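## Task

Scene 1: get the yellow sponge inside the bin marked R2, with no part of it sticking out past the bin's rim. The robot must not tip over or be left leaning, or the task fails. The sponge must rest in the bin by itself at the end, not be held there by the robot.

## Robot and tools

Robot: a Hello Robot Stretch 4, about 1.6 m tall, with one arm. It has an omni-wheel base (rim within 0.23 m of the base origin), a lift on a vertical mast, an arm that telescopes forward, a three-joint wrist (yaw, pitch, roll) and a two-finger gripper. Loose objects may occasionally get nudged by something else in the scene.

Frames: the base frame sits on the floor under the base centre, x forward, y left, z up. hand_pose is reported in it (a point between the open fingertips; its printed value may be slightly off). With all wrist joints at zero the hand axes line up with the base axes. The odometry frame is the base frame as it was when the scene began.

execute_actions: arguments are actions (a list holding one action, or empty to just read state and images) and cameras (list of head_camera, head_left_camera, head_right_camera, wrist_camera or all; omitted or null means all, [] means none). An action may contain base, joints, or both, plus optional pace and contact_limits; alternatively it contains only end_of_arm. All parts start at once and may finish at different times.
- base: exactly one relative move from the current position. translate_m: metres straight ahead (+ forward), -2 to 2. strafe_m: metres sideways (+ left), -2 to 2. rotate_rad: radians in place (+ counter-clockwise seen from above), -3.2 to 3.2.
- joints: absolute targets keyed by joint name, any subset. lift_m 0 to 1.2; arm_m (extension) 0 to 0.55; wrist_yaw_rad -1.134 to 4.276 (0 straight ahead, + toward left, 3.14 tucked back, above 3.4 the arm may block it); wrist_pitch_rad -1.117 to 4.259 (0 level, 1.57 pointing down); wrist_roll_rad -1.117 to 4.259 (0 fingers level, + turns clockwise viewed from behind); gripper_m -0.038 to 0.141, fingertip gap in metres, negative means fingers pressing together. Done tolerances: lift and arm ±0.004, yaw and roll ±0.02, pitch ±0.05, gripper ±0.004. Targets past a range are clipped and reported; any other bad value or unknown key rejects the call with no motion.
- pace: slow, default, fast or max. Base speed tops out at 0.1/0.3/0.4/0.6 m/s and 1/2/3/4 rad/s respectively, further reduced when the lift is above 0.2 (down to 0.3 m/s and 1 rad/s at 1.2). Wrist speed ignores pace.
- contact_limits: only arm_m, 0 (gentlest) to 0.75 (firmest), default 0.5; how hard the arm may push before halting.
- end_of_arm: "enable_torque" re-powers any wrist or gripper motor that shut off, holding it where it is.
Each action is capped at 15 s. Anything left out of an action may still be driving toward an earlier target without the status showing it. If a result reports a stop, later motion calls in the same reply are skipped. The robot keeps holding the last command while you think.

wait: seconds 0 to 10; nothing new is commanded; returns state and images.
zoom_image: camera plus region [x0, y0, x1, y1] in pixels of that camera's latest full image, top-left origin, at most 504 by 504.
finished_scene: scene = the current scene's number. Irreversible; the robot must hold the result and the goal must persist. Its reply gives the next scene's task. Replying with no tool call ends everything. If resuming from a summary, first send an empty actions list to learn the scene and task.

Results: base_status and joint_status per motion: done (for the base, wheels turned the full amount even if slipping), off_target (rested short, may still push), contact_stop_at_<key> (hit something; that part goes slack, a slack lift can sag, a slack base can roll), limit_stop_at_<name> (built-in limit), time_out, torque_fault (wrist or gripper motor overloaded and went limp; needs enable_torque; also penalised). limit_stop_at_tilt means lean over 6 degrees: lift, arm and wheels go slack and refuse commands until upright. limit_stop_at_own_body means a joint nearly hit the robot; move it away, not toward; likely when pitch below -0.2 combined with roll below -0.4 or above 4. To unfold at scene start send lift_m 0.4 with wrist_yaw_rad 0. on_its_own lists uncommanded things; its "held at" is the held target, not the position.
lidar_m: 12 ranges in metres from the base origin, 30-degree sectors, first straight ahead, going counter-clockwise (4th left, 7th behind, 10th right); "-" means nothing seen or closer than 0.25 m. Sees from about 0.15 m up to robot height, misses glass, thin legs and much behind. wrist_depth_mm: 7x7 grid of depths from top-left, 100 to 2000 mm, includes the robot's body.
base_odometry counts wheel turns only; heading + left, -3.142 to 3.142. If turned_by_wheels and turned_by_imu differ by over about 0.1 rad, the base collided or slipped and heading is off by about their difference. base_tilt in degrees (forward, right positive) carries a fixed bias up to about 1.5. motor_effort: percent of maximum, + toward higher joint values, bracket is peak during the last action; small fixed offsets and noise. Wheel efforts positive turn the base right. Effort outside rest range at rest suggests a load or contact.

Gripping: command a gap smaller than the object; squeezing harder pulls it toward the wrist by up to a third of the shortfall. Neither the gripper reading nor done proves a grasp; a firm squeeze at commanded values of 0 or above shows as a clear gripper effort change. Stuck fingertips on a surface: raise the lift.

Cameras: head_camera on the mast top looking forward-down (turn the base to look around); head_left_camera and head_right_camera are fisheyes beside it looking steeper, showing base and arm; wrist_camera looks along the fingers, tips near the image bottom.

Avoid: driving or turning with over 1 kg held and arm_m above 0.2 (worse at fast or max), steady high pushes or pulls, dropping or slamming objects, hard hits, and leaving the object supported by the gripper.

Each tool is called after "Call:" by a JSON object that holds its "name" and its "arguments", one argument or row to a line.

## Session

Call:
{"name": "execute_actions", "arguments": {
  "actions": []
}}

Scene clock: 0.00 s.
base_odometry: x=+0.000 y=+0.000 heading=+0.000 (m, m, rad; odometry frame)
turned_by_wheels: +0.000 (rad since the last result)
turned_by_imu: +0.000 (rad since the last result)
base_tilt: forward=-0.2 right=-0.2 (deg)
lidar_m: 0.84 0.72 0.72 0.90 0.92 0.94 1.16 2.18 1.40 0.86 0.76 0.77
base_status: not commanded
joint_positions: lift_m=+0.237 arm_m=+0.000 wrist_yaw_rad=+3.148 wrist_pitch_rad=-0.013 wrist_roll_rad=-0.005 gripper_m=+0.057
joint_status: not commanded
motor_effort: lift_m=+18 arm_m=+0 wrist_yaw_rad=-1 wrist_pitch_rad=-6 wrist_roll_rad=-1 gripper_m=-3 wheel_0=+0 wheel_1=+0 wheel_2=+0 (%)
hand_pose: x=-0.1184 y=+0.0855 z=+0.4190 quat_wxyz=(-0.003, +0.006, -0.002, +1.000) (m; base frame)
wrist_depth_mm: - 133 1708 1430 1138 946 820 / - 116 144 1464 1138 960 809 / - 123 163 1464 1138 946 809 / 135 135 1756 1464 1160 931 820 / 1921 - 1756 1430 1118 946 820 / 1281 1366 198 1366 200 931 820 / 904 917 1025 108 1008 891 798
pictures: head_camera, head_left_camera, head_right_camera, wrist_camera
Images, in order (width x height): head_camera 420x560, head_left_camera 420x672, head_right_camera 420x672, wrist_camera 616x392.

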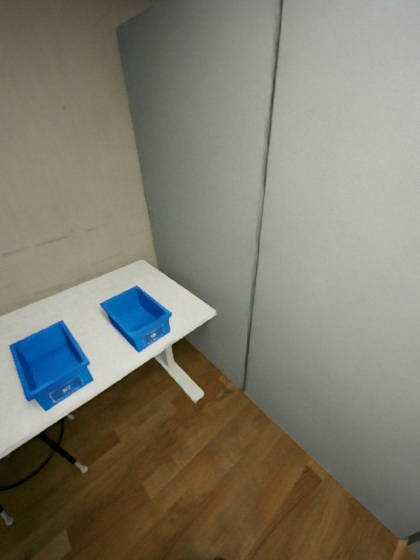

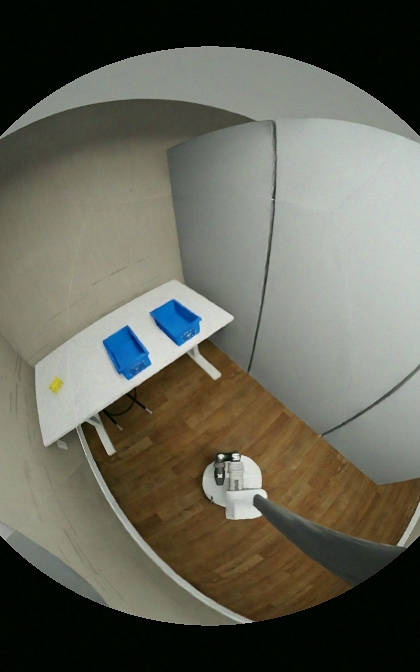

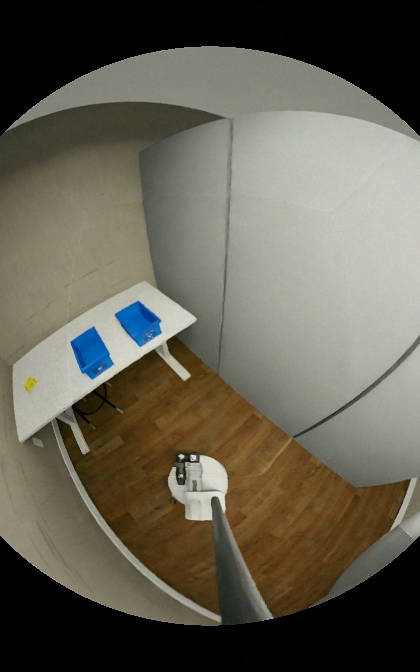

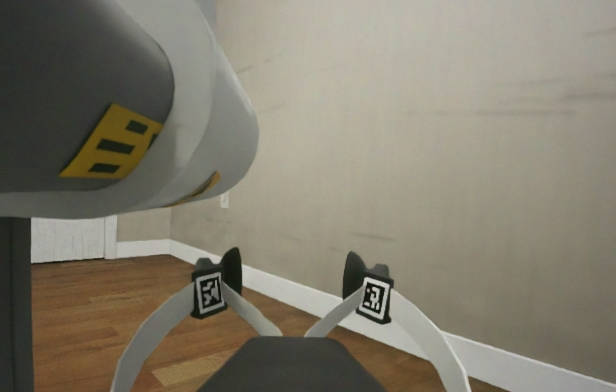

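Call:
{"name": "zoom_image", "arguments": {
  "camera": "head_camera",
  "region": [0, 260, 230, 430]
}}

Call:
{"name": "execute_actions", "arguments": {
  "actions": [
    {"base":{"rotate_rad":0.8},"joints":{"lift_m":0.9}}
  ]
}}

Region (0, 260, 230, 430) of head_camera's 420x560 image, scaled by 2.191, with more detail than that image has; it fills the top 373 rows of this view, and the rest is white.

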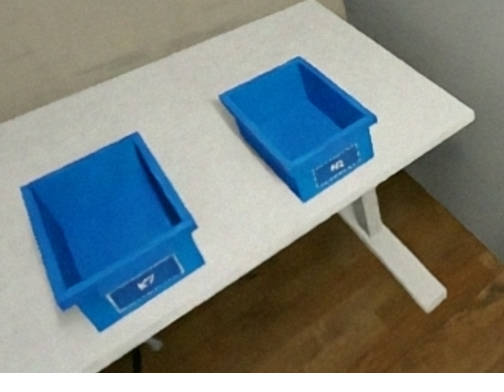

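Scene clock: 8.13 s.
base_odometry: x=+0.000 y=+0.000 heading=+0.800 (m, m, rad; odometry frame)
turned_by_wheels: +0.800 (rad since the last result)
turned_by_imu: +0.790 (rad since the last result)
base_tilt: forward=-0.2 right=-0.2 (deg)
lidar_m: 0.72 0.81 0.95 0.92 1.00 1.48 2.18 1.02 0.76 0.78 0.83 0.76
base_status: done
joint_positions: lift_m=+0.900 arm_m=+0.000 wrist_yaw_rad=+3.148 wrist_pitch_rad=-0.013 wrist_roll_rad=-0.005 gripper_m=+0.057
joint_status: all done
motor_effort: lift_m=+21(22) arm_m=+0(0) wrist_yaw_rad=-1(1) wrist_pitch_rad=-6(6) wrist_roll_rad=+0(1) gripper_m=-4(2) wheel_0=+1(5) wheel_1=+1(6) wheel_2=+1(7) (%)
hand_pose: x=-0.1184 y=+0.0855 z=+1.0816 quat_wxyz=(-0.003, +0.006, -0.002, +1.000) (m; base frame)
wrist_depth_mm: - 133 - - - - 1397 / - 116 144 - - - 1397 / - 123 163 - - - 1397 / 135 135 - - - - 1366 / 1138 - - - - - 1336 / 1205 - 199 - 199 - 1308 / 1205 - - 108 - 1756 1308
pictures: head_camera, head_left_camera, head_right_camera, wrist_camera
Images, in order (width x height): head_camera 420x560, head_left_camera 420x672, head_right_camera 420x672, wrist_camera 616x392.

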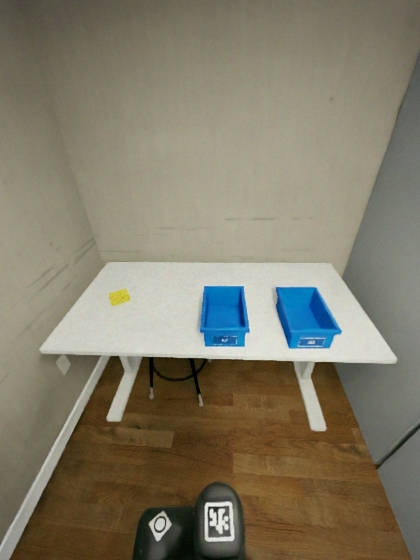

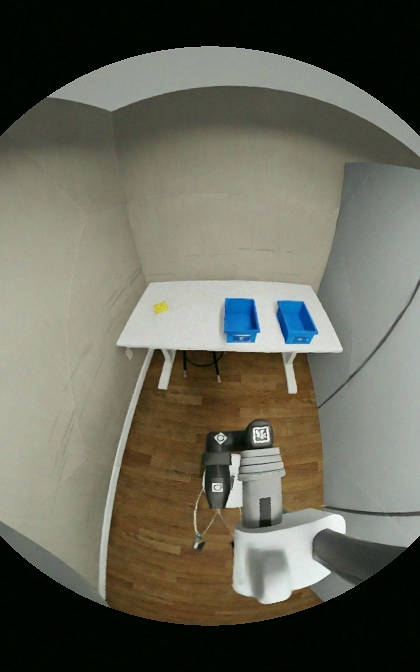

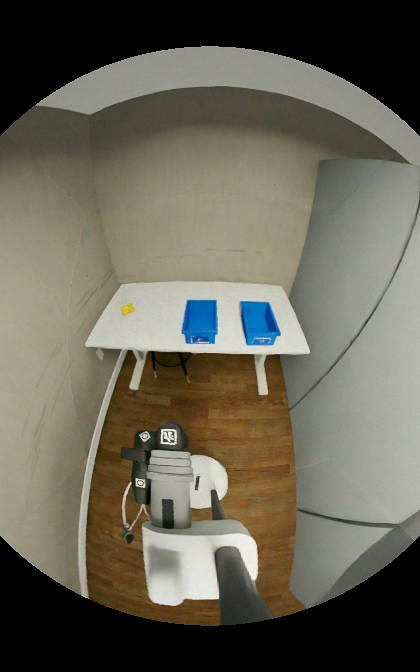

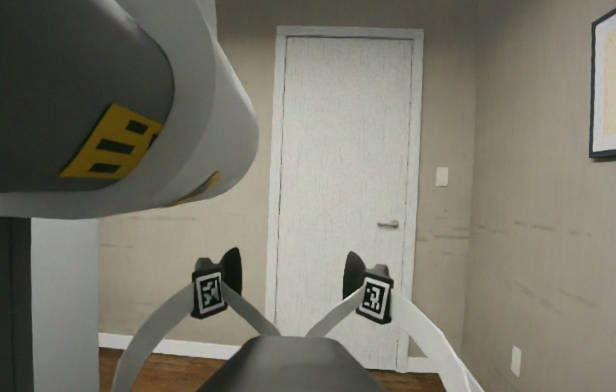

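Call:
{"name": "zoom_image", "arguments": {
  "camera": "head_camera",
  "region": [190, 270, 350, 360]
}}

Call:
{"name": "zoom_image", "arguments": {
  "camera": "head_camera",
  "region": [80, 270, 160, 320]
}}

Call:
{"name": "execute_actions", "arguments": {
  "actions": [
    {"base":{"strafe_m":0.35},"joints":{"wrist_yaw_rad":0,"wrist_pitch_rad":0.6,"lift_m":0.95,"gripper_m":0.13}}
  ]
}}

Region (190, 270, 350, 360) of head_camera's 420x560 image, scaled by 3.150, with more detail than that image has; it fills the top 284 rows of this view, and the rest is white.

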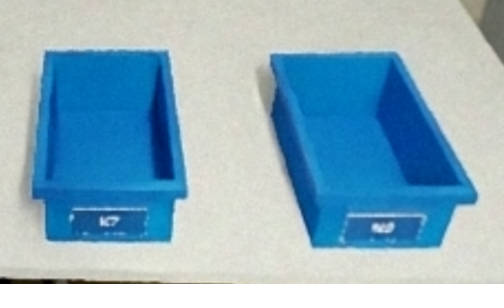

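Region (80, 270, 160, 320) of head_camera's 420x560 image, scaled by 6.300, with more detail than that image has; it fills the top 315 rows of this view, and the rest is white.

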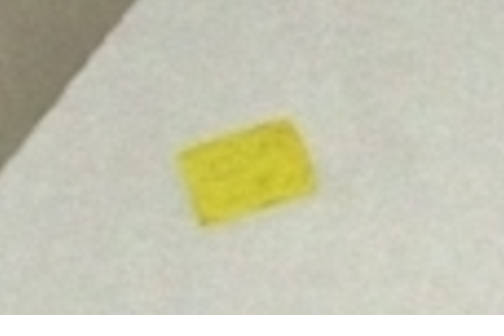

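Scene clock: 15.17 s.
base_odometry: x=-0.251 y=+0.244 heading=+0.800 (m, m, rad; odometry frame)
turned_by_wheels: +0.000 (rad since the last result)
turned_by_imu: -0.002 (rad since the last result)
base_tilt: forward=-0.2 right=-0.2 (deg)
lidar_m: 0.75 0.77 0.59 0.59 0.63 0.93 2.16 1.50 1.15 1.11 1.03 0.79
base_status: done
joint_positions: lift_m=+0.950 arm_m=+0.000 wrist_yaw_rad=+0.000 wrist_pitch_rad=+0.602 wrist_roll_rad=-0.005 gripper_m=+0.130
joint_status: all done
motor_effort: lift_m=+21(22) arm_m=+0(0) wrist_yaw_rad=-3(7) wrist_pitch_rad=-5(6) wrist_roll_rad=-1(1) gripper_m=+0(0) wheel_0=+1(11) wheel_1=-2(9) wheel_2=+1(0) (%)
hand_pose: x=+0.4085 y=-0.0873 z=+0.9647 quat_wxyz=(+0.955, -0.002, +0.296, +0.001) (m; base frame)
wrist_depth_mm: 854 1205 1308 1229 1255 1229 1205 / 878 1078 1118 1160 1182 1255 1255 / 820 820 842 866 842 759 831 / 798 715 707 699 683 676 741 / 917 1182 1537 1537 1618 1618 1160 / 976 1138 1255 1308 224 1397 1366 / 960 1138 1182 108 1255 1229 1255
pictures: head_camera, head_left_camera, head_right_camera, wrist_camera
Images, in order (width x height): head_camera 420x560, head_left_camera 420x672, head_right_camera 420x672, wrist_camera 616x392.

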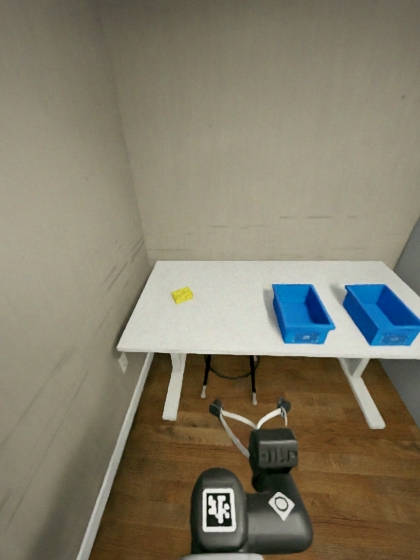

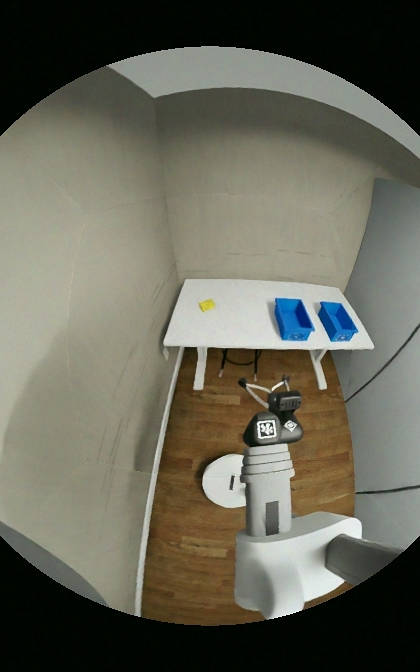

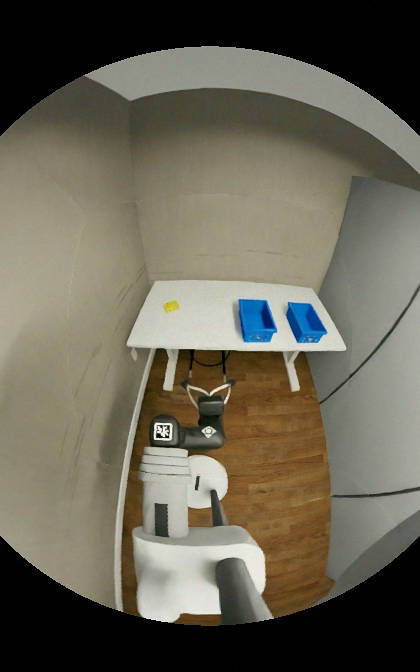

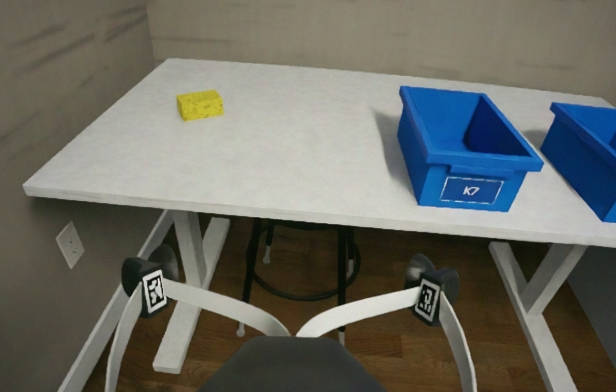

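Call:
{"name": "execute_actions", "arguments": {
  "actions": [
    {"base":{"strafe_m":0.26},"joints":{"wrist_pitch_rad":1.0,"lift_m":1.05,"gripper_m":0.14}}
  ],
  "cameras": []
}}

Call:
{"name": "execute_actions", "arguments": {
  "actions": [
    {"base":{"translate_m":0.35},"joints":{"arm_m":0.2}}
  ]
}}

Scene clock: 32.87 s.
base_odometry: x=-0.438 y=+0.425 heading=+0.800 (m, m, rad; odometry frame)
turned_by_wheels: +0.000 (rad since the last result)
turned_by_imu: -0.002 (rad since the last result)
base_tilt: forward=-0.2 right=-0.1 (deg)
lidar_m: 0.77 0.44 0.34 0.31 0.36 0.55 2.14 1.84 1.42 1.35 1.05 0.79
base_status: done
joint_positions: lift_m=+1.050 arm_m=+0.000 wrist_yaw_rad=+0.000 wrist_pitch_rad=+1.001 wrist_roll_rad=-0.005 gripper_m=+0.140
joint_status: all done
motor_effort: lift_m=+21(21) arm_m=+0(0) wrist_yaw_rad=-1(2) wrist_pitch_rad=-3(3) wrist_roll_rad=-1(1) gripper_m=-1(4) wheel_0=+0(8) wheel_1=-2(9) wheel_2=+1(2) (%)
hand_pose: x=+0.3263 y=-0.0874 z=+0.9851 quat_wxyz=(+0.877, -0.002, +0.480, +0.001) (m; base frame)
wrist_depth_mm: 530 750 750 759 768 798 723 / 549 768 1205 715 715 723 699 / 549 820 1464 1499 1576 1618 1576 / 569 854 1366 1430 1464 1464 1464 / 585 759 1281 1308 1336 1366 1366 / 615 741 1138 1182 1182 1205 1255 / 621 960 1098 108 1138 1118 1138
pictures: none
No camera images: the call's "cameras" was empty. Leave "cameras" out to get every camera's image.

Scene clock: 35.53 s.
base_odometry: x=-0.194 y=+0.676 heading=+0.801 (m, m, rad; odometry frame)
turned_by_wheels: +0.000 (rad since the last result)
turned_by_imu: -0.001 (rad since the last result)
base_tilt: forward=-0.2 right=-0.2 (deg)
lidar_m: 0.42 0.41 0.31 0.30 0.33 0.50 1.86 1.88 1.44 1.42 0.61 0.43
base_status: done
joint_positions: lift_m=+1.050 arm_m=+0.198 wrist_yaw_rad=+0.000 wrist_pitch_rad=+1.001 wrist_roll_rad=-0.005 gripper_m=+0.140
joint_status: all done
motor_effort: lift_m=+21(21) arm_m=+9(10) wrist_yaw_rad=-1(0) wrist_pitch_rad=-3(4) wrist_roll_rad=+0(1) gripper_m=+1(1) wheel_0=+1(4) wheel_1=+1(6) wheel_2=+2(9) (%)
hand_pose: x=+0.5249 y=-0.0874 z=+0.9850 quat_wxyz=(+0.877, -0.002, +0.480, +0.001) (m; base frame)
wrist_depth_mm: 466 661 741 759 768 788 809 / 484 691 668 676 691 715 732 / 488 634 603 569 621 634 647 / 504 603 549 559 569 574 591 / 512 508 512 517 521 535 535 / 539 452 459 480 469 480 492 / 521 436 445 108 452 452 462
pictures: head_camera, head_left_camera, head_right_camera, wrist_camera
Images, in order (width x height): head_camera 420x560, head_left_camera 420x672, head_right_camera 420x672, wrist_camera 616x392.

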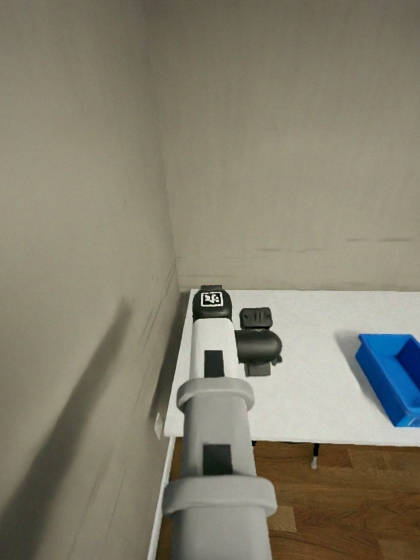

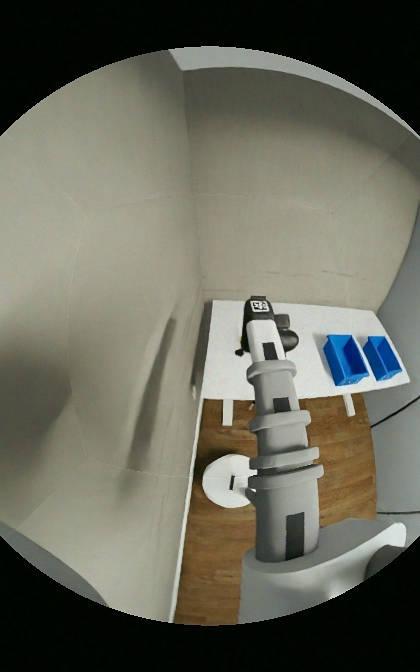

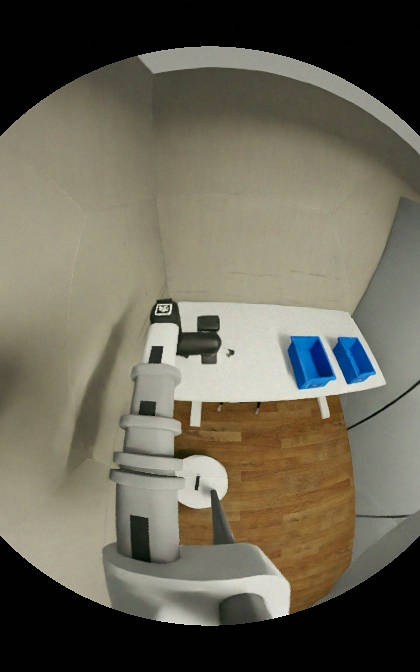

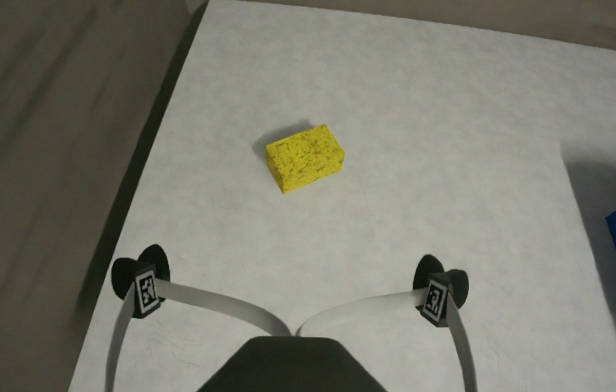

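Call:
{"name": "execute_actions", "arguments": {
  "actions": [
    {"base":{"translate_m":0.12},"joints":{"arm_m":0.5,"wrist_pitch_rad":1.57,"wrist_roll_rad":1.13,"lift_m":1.0}}
  ]
}}

Scene clock: 50.73 s.
base_odometry: x=-0.110 y=+0.762 heading=+0.801 (m, m, rad; odometry frame)
turned_by_wheels: +0.000 (rad since the last result)
turned_by_imu: -0.001 (rad since the last result)
base_tilt: forward=-0.2 right=-0.2 (deg)
lidar_m: 0.30 0.34 0.28 0.29 0.32 0.47 1.74 1.90 1.45 1.04 0.44 0.33
base_status: done
joint_positions: lift_m=+1.000 arm_m=+0.498 wrist_yaw_rad=+0.000 wrist_pitch_rad=+1.570 wrist_roll_rad=+1.130 gripper_m=+0.140
joint_status: all done
motor_effort: lift_m=+15(20) arm_m=+9(8) wrist_yaw_rad=-1(0) wrist_pitch_rad=+0(3) wrist_roll_rad=+0(5) gripper_m=+0(1) wheel_0=+0(4) wheel_1=+0(6) wheel_2=+1(9) (%)
hand_pose: x=+0.6696 y=-0.0874 z=+0.8900 quat_wxyz=(+0.598, +0.379, +0.597, -0.378) (m; base frame)
wrist_depth_mm: 375 377 384 389 394 399 402 / 377 379 387 392 397 402 407 / 377 384 389 394 399 404 410 / 379 384 392 351 399 410 413 / 382 387 392 353 404 410 415 / 384 387 394 397 404 413 421 / 473 392 397 108 410 415 418
pictures: head_camera, head_left_camera, head_right_camera, wrist_camera
Images, in order (width x height): head_camera 420x560, head_left_camera 420x672, head_right_camera 420x672, wrist_camera 616x392.

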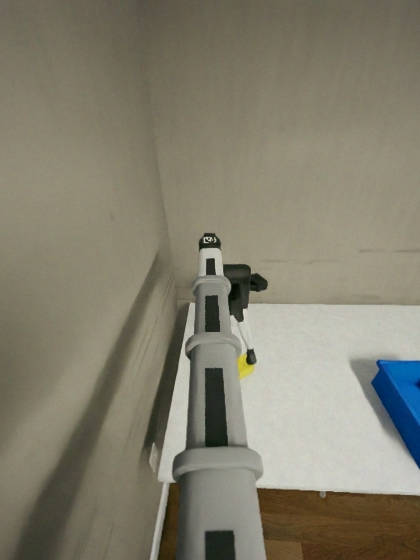

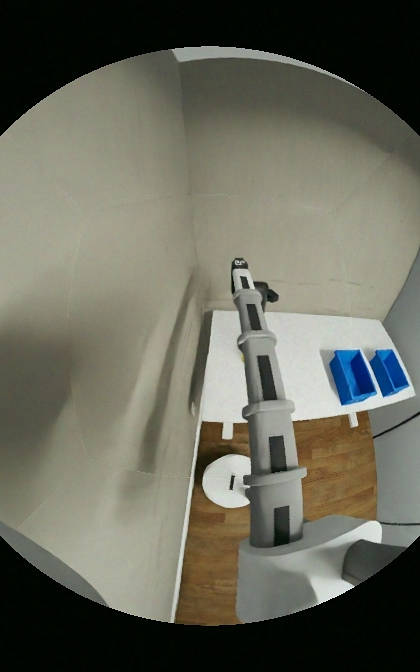

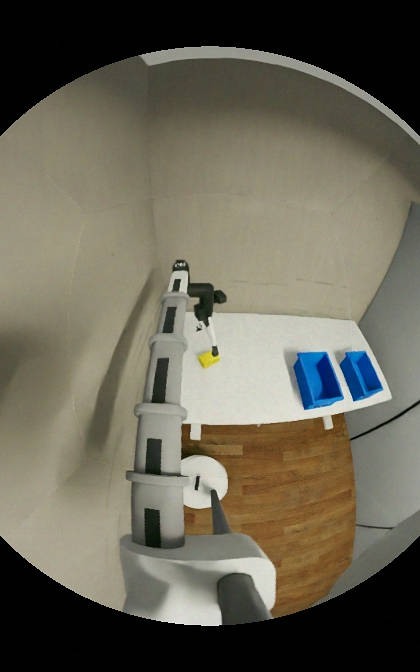

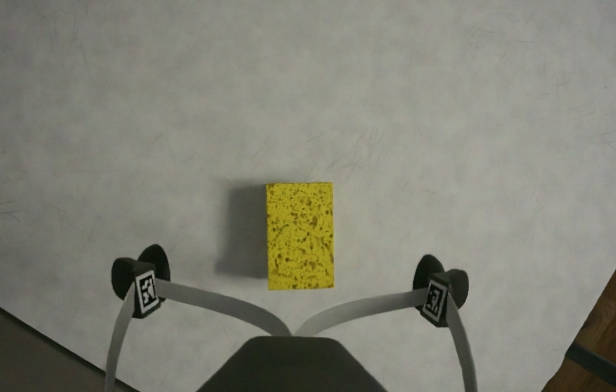

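Call:
{"name": "execute_actions", "arguments": {
  "actions": [
    {"joints":{"lift_m":0.87,"gripper_m":0.11}}
  ],
  "cameras": ["wrist_camera","head_right_camera"]
}}

Scene clock: 60.37 s.
base_odometry: x=-0.110 y=+0.762 heading=+0.801 (m, m, rad; odometry frame)
turned_by_wheels: +0.000 (rad since the last result)
turned_by_imu: -0.001 (rad since the last result)
base_tilt: forward=-0.2 right=-0.2 (deg)
lidar_m: 0.29 0.33 0.30 0.28 0.29 0.46 1.76 1.88 1.46 1.04 0.42 0.32
base_status: not commanded
joint_positions: lift_m=+0.870 arm_m=+0.498 wrist_yaw_rad=+0.000 wrist_pitch_rad=+1.570 wrist_roll_rad=+1.130 gripper_m=+0.110
joint_status: all done
motor_effort: lift_m=+15(15) arm_m=+9(9) wrist_yaw_rad=-1(1) wrist_pitch_rad=+0(1) wrist_roll_rad=+1(1) gripper_m=-1(1) wheel_0=-1(1) wheel_1=+0(0) wheel_2=+2(1) (%)
hand_pose: x=+0.6696 y=-0.0874 z=+0.7600 quat_wxyz=(+0.598, +0.379, +0.597, -0.378) (m; base frame)
wrist_depth_mm: 249 253 255 259 264 266 268 / 250 254 257 260 265 268 272 / 252 255 259 263 266 271 273 / 254 257 260 220 267 272 274 / 255 258 262 220 268 274 277 / 257 259 220 221 213 276 279 / 259 260 265 108 273 277 281
pictures: head_right_camera, wrist_camera
Images, in order (width x height): head_right_camera 420x672, wrist_camera 616x392.

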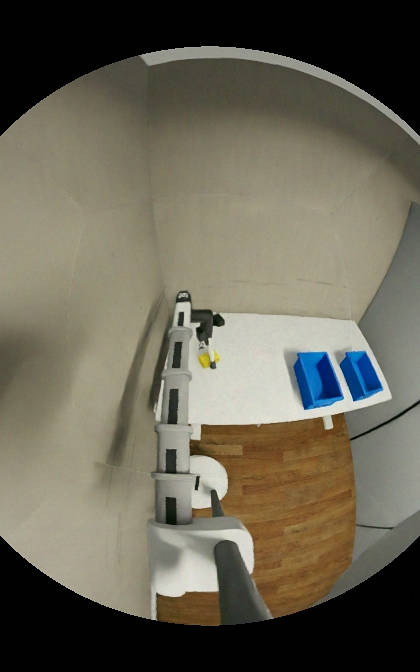

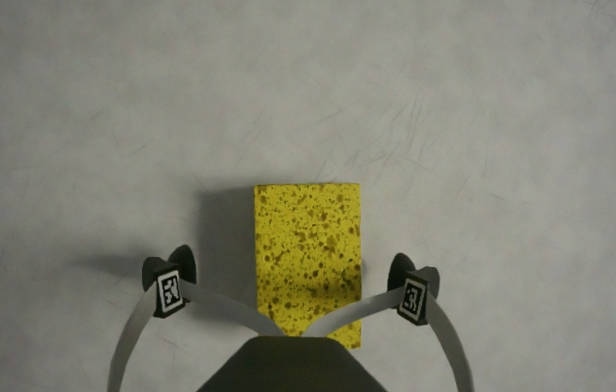

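Call:
{"name": "execute_actions", "arguments": {
  "actions": [
    {"joints":{"lift_m":0.845,"arm_m":0.487},"pace":"slow"}
  ],
  "cameras": ["wrist_camera"]
}}

Call:
{"name": "execute_actions", "arguments": {
  "actions": [
    {"joints":{"gripper_m":0.03}}
  ],
  "cameras": ["wrist_camera"]
}}

Scene clock: 66.93 s.
base_odometry: x=-0.110 y=+0.762 heading=+0.801 (m, m, rad; odometry frame)
turned_by_wheels: +0.000 (rad since the last result)
turned_by_imu: -0.001 (rad since the last result)
base_tilt: forward=-0.2 right=-0.2 (deg)
lidar_m: 0.31 0.32 0.30 0.27 0.30 0.47 1.77 1.88 1.47 1.01 0.41 0.34
base_status: not commanded
joint_positions: lift_m=+0.846 arm_m=+0.489 wrist_yaw_rad=+0.000 wrist_pitch_rad=+1.568 wrist_roll_rad=+1.130 gripper_m=+0.110
joint_status: all done
motor_effort: lift_m=+9(14) arm_m=-9(9) wrist_yaw_rad=-1(1) wrist_pitch_rad=+5(5) wrist_roll_rad=+1(0) gripper_m=-1(0) wheel_0=+0(1) wheel_1=+0(0) wheel_2=+2(2) (%)
hand_pose: x=+0.6603 y=-0.0874 z=+0.7355 quat_wxyz=(+0.598, +0.379, +0.597, -0.378) (m; base frame)
wrist_depth_mm: 230 234 236 240 243 247 249 / 231 235 238 240 244 247 249 / 233 237 239 242 245 248 251 / 234 237 239 198 246 249 252 / 236 238 240 199 248 251 254 / 237 239 200 199 202 253 254 / 239 241 243 108 250 254 256
pictures: wrist_camera
Images, in order (width x height): wrist_camera 616x392.

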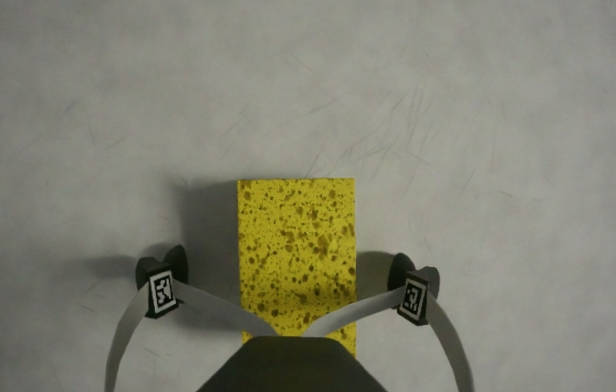

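Scene clock: 68.57 s.
base_odometry: x=-0.110 y=+0.762 heading=+0.801 (m, m, rad; odometry frame)
turned_by_wheels: +0.000 (rad since the last result)
turned_by_imu: +0.000 (rad since the last result)
base_tilt: forward=-0.2 right=-0.2 (deg)
lidar_m: 0.30 0.34 0.28 0.28 0.32 0.47 1.79 1.87 1.46 1.03 0.41 0.32
base_status: not commanded
joint_positions: lift_m=+0.845 arm_m=+0.489 wrist_yaw_rad=+0.001 wrist_pitch_rad=+1.569 wrist_roll_rad=+1.130 gripper_m=+0.030
joint_status: all done
motor_effort: lift_m=+14(14) arm_m=-9(9) wrist_yaw_rad=-2(4) wrist_pitch_rad=+3(14) wrist_roll_rad=+0(0) gripper_m=-16(16) wheel_0=+0(1) wheel_1=+0(0) wheel_2=+2(2) (%)
hand_pose: x=+0.6601 y=-0.0874 z=+0.7350 quat_wxyz=(+0.598, +0.379, +0.597, -0.378) (m; base frame)
wrist_depth_mm: 226 229 232 235 238 242 244 / 227 230 233 237 239 243 246 / 229 232 235 237 242 245 247 / 230 233 236 191 243 246 249 / 231 235 192 192 243 248 250 / 233 235 191 193 191 249 253 / 235 237 239 108 248 250 254
pictures: wrist_camera
Images, in order (width x height): wrist_camera 616x392.

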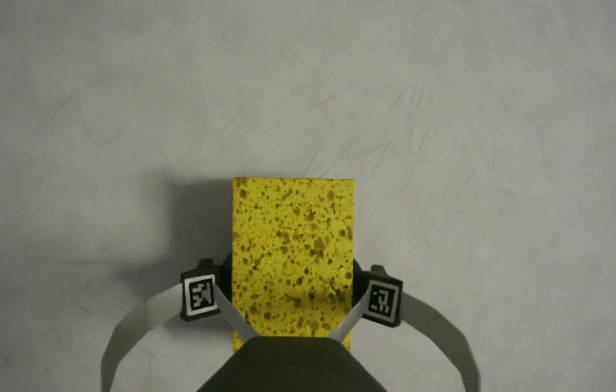

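Call:
{"name": "execute_actions", "arguments": {
  "actions": [
    {"joints":{"lift_m":1.03}}
  ],
  "cameras": ["wrist_camera"]
}}

Call:
{"name": "execute_actions", "arguments": {
  "actions": [
    {"base":{"translate_m":-0.2},"joints":{"wrist_roll_rad":0}}
  ],
  "cameras": []
}}

Call:
{"name": "execute_actions", "arguments": {
  "actions": [
    {"base":{"strafe_m":-1.0}}
  ]
}}

Scene clock: 80.93 s.
base_odometry: x=-0.110 y=+0.762 heading=+0.801 (m, m, rad; odometry frame)
turned_by_wheels: +0.000 (rad since the last result)
turned_by_imu: -0.001 (rad since the last result)
base_tilt: forward=-0.2 right=-0.2 (deg)
lidar_m: 0.30 0.33 0.30 0.27 0.33 0.48 1.77 1.88 1.45 1.04 0.42 0.32
base_status: not commanded
joint_positions: lift_m=+1.030 arm_m=+0.489 wrist_yaw_rad=+0.000 wrist_pitch_rad=+1.570 wrist_roll_rad=+1.130 gripper_m=+0.030
joint_status: all done
motor_effort: lift_m=+21(22) arm_m=-9(9) wrist_yaw_rad=-2(3) wrist_pitch_rad=+1(3) wrist_roll_rad=+1(0) gripper_m=-14(15) wheel_0=+0(0) wheel_1=+0(0) wheel_2=+1(1) (%)
hand_pose: x=+0.6599 y=-0.0874 z=+0.9195 quat_wxyz=(+0.598, +0.379, +0.597, -0.378) (m; base frame)
wrist_depth_mm: 399 410 415 418 424 430 436 / 402 410 415 421 427 433 439 / 407 413 415 424 430 436 439 / 410 415 418 192 433 439 445 / 413 415 220 192 436 442 445 / 415 418 191 193 191 442 449 / 492 424 430 108 439 449 1008
pictures: wrist_camera
Images, in order (width x height): wrist_camera 616x392.

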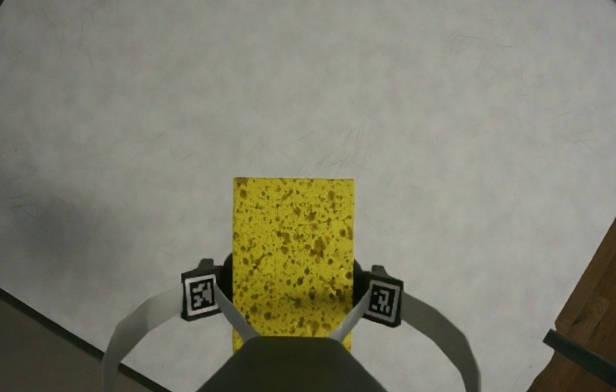

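Scene clock: 83.00 s.
base_odometry: x=-0.250 y=+0.619 heading=+0.801 (m, m, rad; odometry frame)
turned_by_wheels: +0.000 (rad since the last result)
turned_by_imu: +0.000 (rad since the last result)
base_tilt: forward=-0.2 right=-0.1 (deg)
lidar_m: 0.50 0.42 0.31 0.29 0.33 0.52 2.30 1.84 1.45 1.40 0.66 0.52
base_status: done
joint_positions: lift_m=+1.030 arm_m=+0.489 wrist_yaw_rad=+0.000 wrist_pitch_rad=+1.570 wrist_roll_rad=+0.000 gripper_m=+0.030
joint_status: all done
motor_effort: lift_m=+21(21) arm_m=-9(9) wrist_yaw_rad=-1(2) wrist_pitch_rad=+0(1) wrist_roll_rad=-2(6) gripper_m=-16(14) wheel_0=+0(6) wheel_1=-1(6) wheel_2=-2(9) (%)
hand_pose: x=+0.6598 y=-0.0874 z=+0.9195 quat_wxyz=(+0.707, +0.000, +0.707, +0.000) (m; base frame)
wrist_depth_mm: 477 413 413 418 418 424 427 / 496 413 415 418 421 427 427 / 500 413 418 421 427 430 436 / 500 415 418 191 430 436 436 / 504 421 220 192 433 439 439 / 530 421 192 193 190 439 445 / 574 917 1118 108 436 442 449
pictures: none
No camera images: the call's "cameras" was empty. Leave "cameras" out to get every camera's image.

Scene clock: 87.67 s.
base_odometry: x=+0.468 y=-0.078 heading=+0.800 (m, m, rad; odometry frame)
turned_by_wheels: +0.000 (rad since the last result)
turned_by_imu: +0.002 (rad since the last result)
base_tilt: forward=-0.2 right=-0.1 (deg)
lidar_m: 0.44 0.48 0.68 1.29 1.41 2.08 1.22 0.54 0.42 0.40 0.43 0.44
base_status: done
joint_positions: lift_m=+1.030 arm_m=+0.489 wrist_yaw_rad=+0.000 wrist_pitch_rad=+1.570 wrist_roll_rad=+0.000 gripper_m=+0.030
joint_status: not commanded
motor_effort: lift_m=+21(21) arm_m=-9(9) wrist_yaw_rad=-2(1) wrist_pitch_rad=+0(1) wrist_roll_rad=-2(2) gripper_m=-17(15) wheel_0=-2(9) wheel_1=-1(9) wheel_2=-1(1) (%)
hand_pose: x=+0.6598 y=-0.0874 z=+0.9195 quat_wxyz=(+0.707, +0.000, +0.707, +0.000) (m; base frame)
wrist_depth_mm: 404 407 413 415 421 424 492 / 407 410 415 421 427 424 521 / 413 336 415 332 427 430 539 / 413 349 418 191 430 433 530 / 415 357 220 192 433 436 544 / 421 306 191 193 191 439 539 / 424 375 424 108 439 442 517
pictures: head_camera, head_left_camera, head_right_camera, wrist_camera
Images, in order (width x height): head_camera 420x560, head_left_camera 420x672, head_right_camera 420x672, wrist_camera 616x392.

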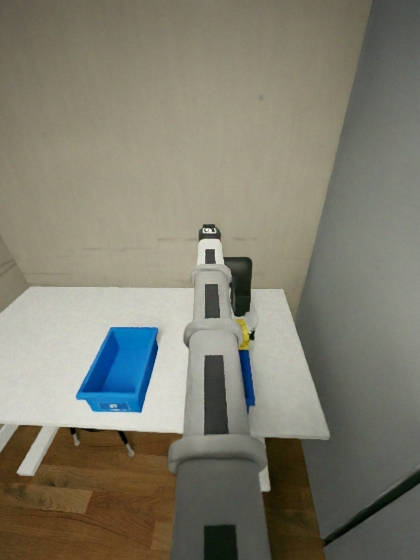

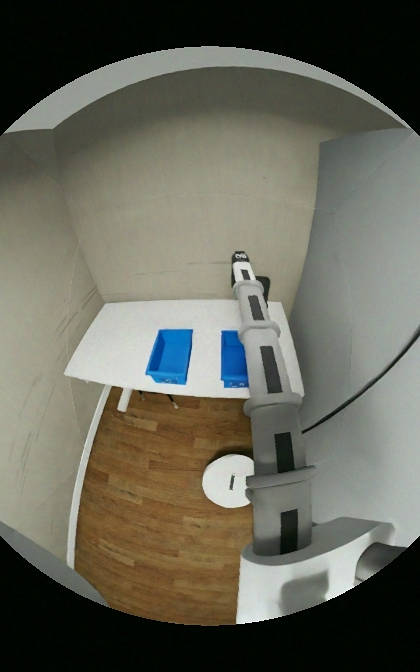

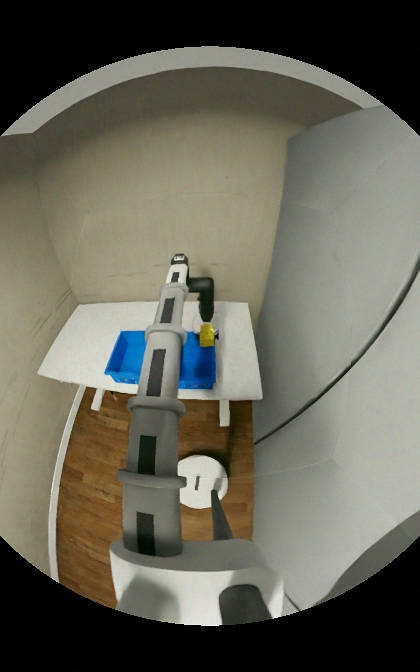

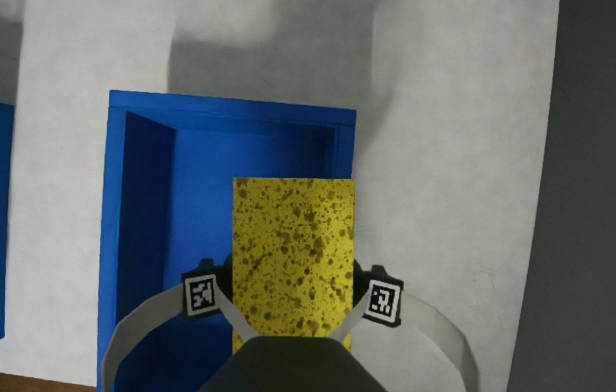

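Call:
{"name": "zoom_image", "arguments": {
  "camera": "head_left_camera",
  "region": [200, 360, 270, 400]
}}

Call:
{"name": "execute_actions", "arguments": {
  "actions": [
    {"base":{"strafe_m":0.06},"joints":{"arm_m":0.0,"wrist_pitch_rad":0.9}}
  ],
  "cameras": ["wrist_camera","head_camera"]
}}

Region (200, 360, 270, 400) of head_left_camera's 420x672 image, scaled by 7.200, with more detail than that image has; it fills the top 288 rows of this view, and the rest is white.

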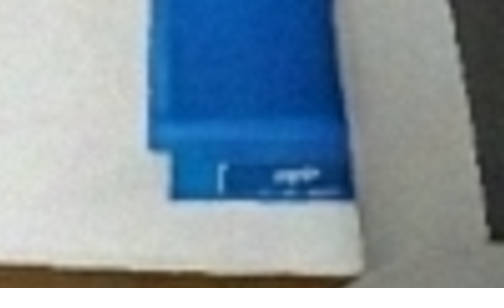

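Scene clock: 95.47 s.
base_odometry: x=+0.425 y=-0.036 heading=+0.800 (m, m, rad; odometry frame)
turned_by_wheels: +0.000 (rad since the last result)
turned_by_imu: -0.001 (rad since the last result)
base_tilt: forward=-0.2 right=-0.2 (deg)
lidar_m: 0.44 0.48 0.70 1.24 1.36 1.93 1.39 0.63 0.49 0.47 0.49 0.46
base_status: done
joint_positions: lift_m=+1.030 arm_m=+0.002 wrist_yaw_rad=+0.000 wrist_pitch_rad=+0.902 wrist_roll_rad=+0.000 gripper_m=+0.030
joint_status: all done
motor_effort: lift_m=+21(21) arm_m=-9(10) wrist_yaw_rad=-1(2) wrist_pitch_rad=-5(10) wrist_roll_rad=-2(2) gripper_m=-16(14) wheel_0=+1(8) wheel_1=-1(6) wheel_2=+0(1) (%)
hand_pose: x=+0.3515 y=-0.0874 z=+0.9817 quat_wxyz=(+0.900, +0.000, +0.436, +0.000) (m; base frame)
wrist_depth_mm: 820 820 842 878 904 960 691 / 621 634 707 621 759 820 661 / 597 609 621 654 654 715 647 / 473 564 439 192 585 615 627 / 517 517 220 192 535 544 609 / 1160 1182 191 193 191 512 597 / 1098 1078 1118 108 1138 723 591
pictures: head_camera, wrist_camera
Images, in order (width x height): head_camera 420x560, wrist_camera 616x392.

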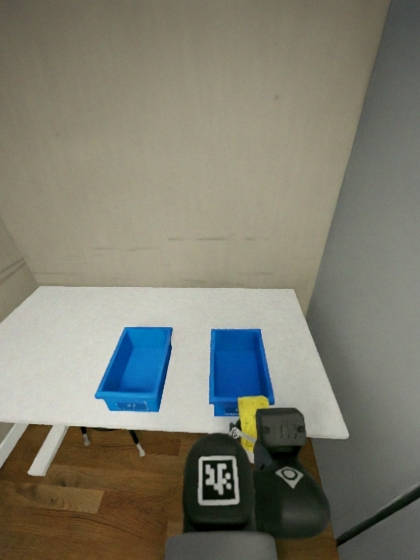

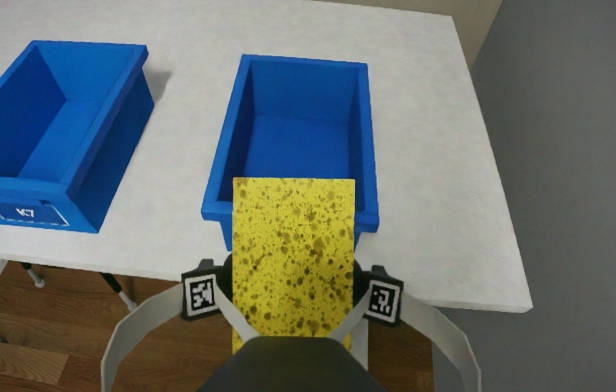

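Label hidden; pitch down further.

Call:
{"name": "execute_actions", "arguments": {
  "actions": [
    {"joints":{"wrist_pitch_rad":1.3}}
  ],
  "cameras": ["wrist_camera"]
}}

Scene clock: 99.83 s.
base_odometry: x=+0.425 y=-0.036 heading=+0.800 (m, m, rad; odometry frame)
turned_by_wheels: +0.000 (rad since the last result)
turned_by_imu: -0.001 (rad since the last result)
base_tilt: forward=-0.2 right=-0.2 (deg)
lidar_m: 0.45 0.48 0.69 1.22 1.34 1.98 1.40 0.62 0.47 0.46 0.52 0.46
base_status: not commanded
joint_positions: lift_m=+1.030 arm_m=+0.002 wrist_yaw_rad=+0.000 wrist_pitch_rad=+1.300 wrist_roll_rad=+0.000 gripper_m=+0.030
joint_status: all done
motor_effort: lift_m=+21(21) arm_m=-9(9) wrist_yaw_rad=-2(1) wrist_pitch_rad=+0(3) wrist_roll_rad=-2(2) gripper_m=-15(16) wheel_0=+0(1) wheel_1=+0(1) wheel_2=+0(0) (%)
hand_pose: x=+0.2496 y=-0.0874 z=+0.9300 quat_wxyz=(+0.796, +0.000, +0.605, +0.000) (m; base frame)
wrist_depth_mm: 427 492 439 387 504 525 634 / 480 484 480 477 492 504 597 / 1205 1205 1229 1229 1205 492 585 / 1160 1182 1205 191 1229 866 603 / 1118 1138 220 192 1182 854 603 / 1098 1098 191 193 191 759 574 / 1078 1078 891 108 1118 676 554
pictures: wrist_camera
Images, in order (width x height): wrist_camera 616x392.

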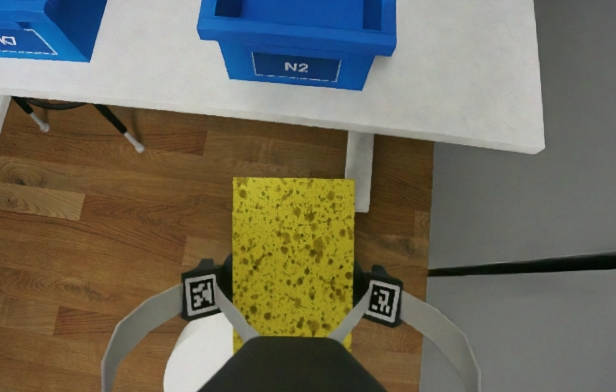

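Call:
{"name": "execute_actions", "arguments": {
  "actions": [
    {"base":{"rotate_rad":2.8},"joints":{"wrist_pitch_rad":1.57}}
  ]
}}

Scene clock: 108.07 s.
base_odometry: x=+0.425 y=-0.036 heading=-2.683 (m, m, rad; odometry frame)
turned_by_wheels: +2.800 (rad since the last result)
turned_by_imu: +2.765 (rad since the last result)
base_tilt: forward=-0.2 right=-0.2 (deg)
lidar_m: 2.46 0.93 0.57 0.48 0.46 0.52 0.45 0.46 0.53 0.90 1.23 1.45
base_status: done
joint_positions: lift_m=+1.030 arm_m=+0.002 wrist_yaw_rad=+0.000 wrist_pitch_rad=+1.570 wrist_roll_rad=+0.000 gripper_m=+0.030
joint_status: all done
motor_effort: lift_m=+21(21) arm_m=-9(9) wrist_yaw_rad=-1(1) wrist_pitch_rad=+0(5) wrist_roll_rad=-2(2) gripper_m=-16(17) wheel_0=+0(5) wheel_1=-1(6) wheel_2=+1(7) (%)
hand_pose: x=+0.1728 y=-0.0874 z=+0.9195 quat_wxyz=(+0.707, +0.000, +0.707, +0.000) (m; base frame)
wrist_depth_mm: 1098 1138 1138 1138 1160 1160 1182 / 1078 1138 1138 1138 1160 1182 1182 / 991 1138 1138 1160 1182 1160 1182 / 946 1138 1138 191 1182 1182 1182 / 904 1160 220 192 1182 1182 1229 / 866 1078 191 193 191 1205 1255 / 831 1160 1182 108 1205 1205 1205
pictures: head_camera, head_left_camera, head_right_camera, wrist_camera
Images, in order (width x height): head_camera 420x560, head_left_camera 420x672, head_right_camera 420x672, wrist_camera 616x392.

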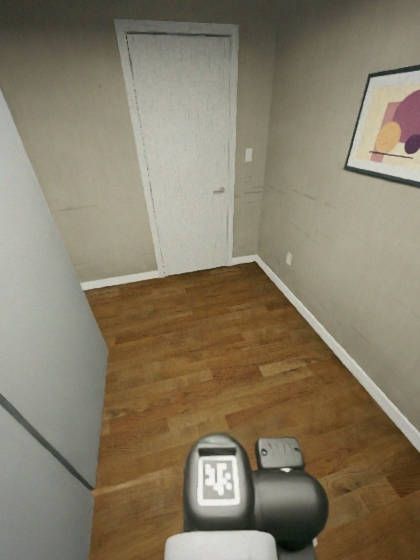

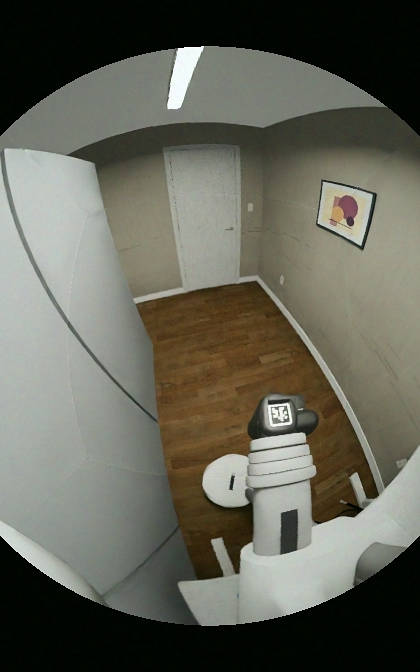

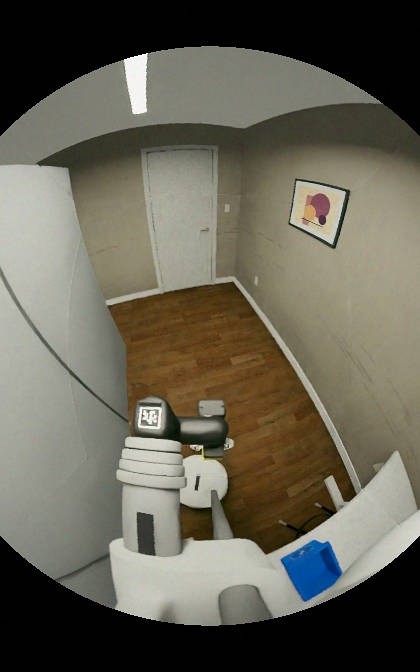

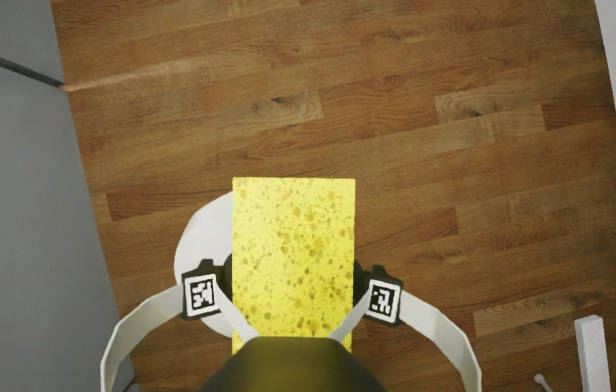

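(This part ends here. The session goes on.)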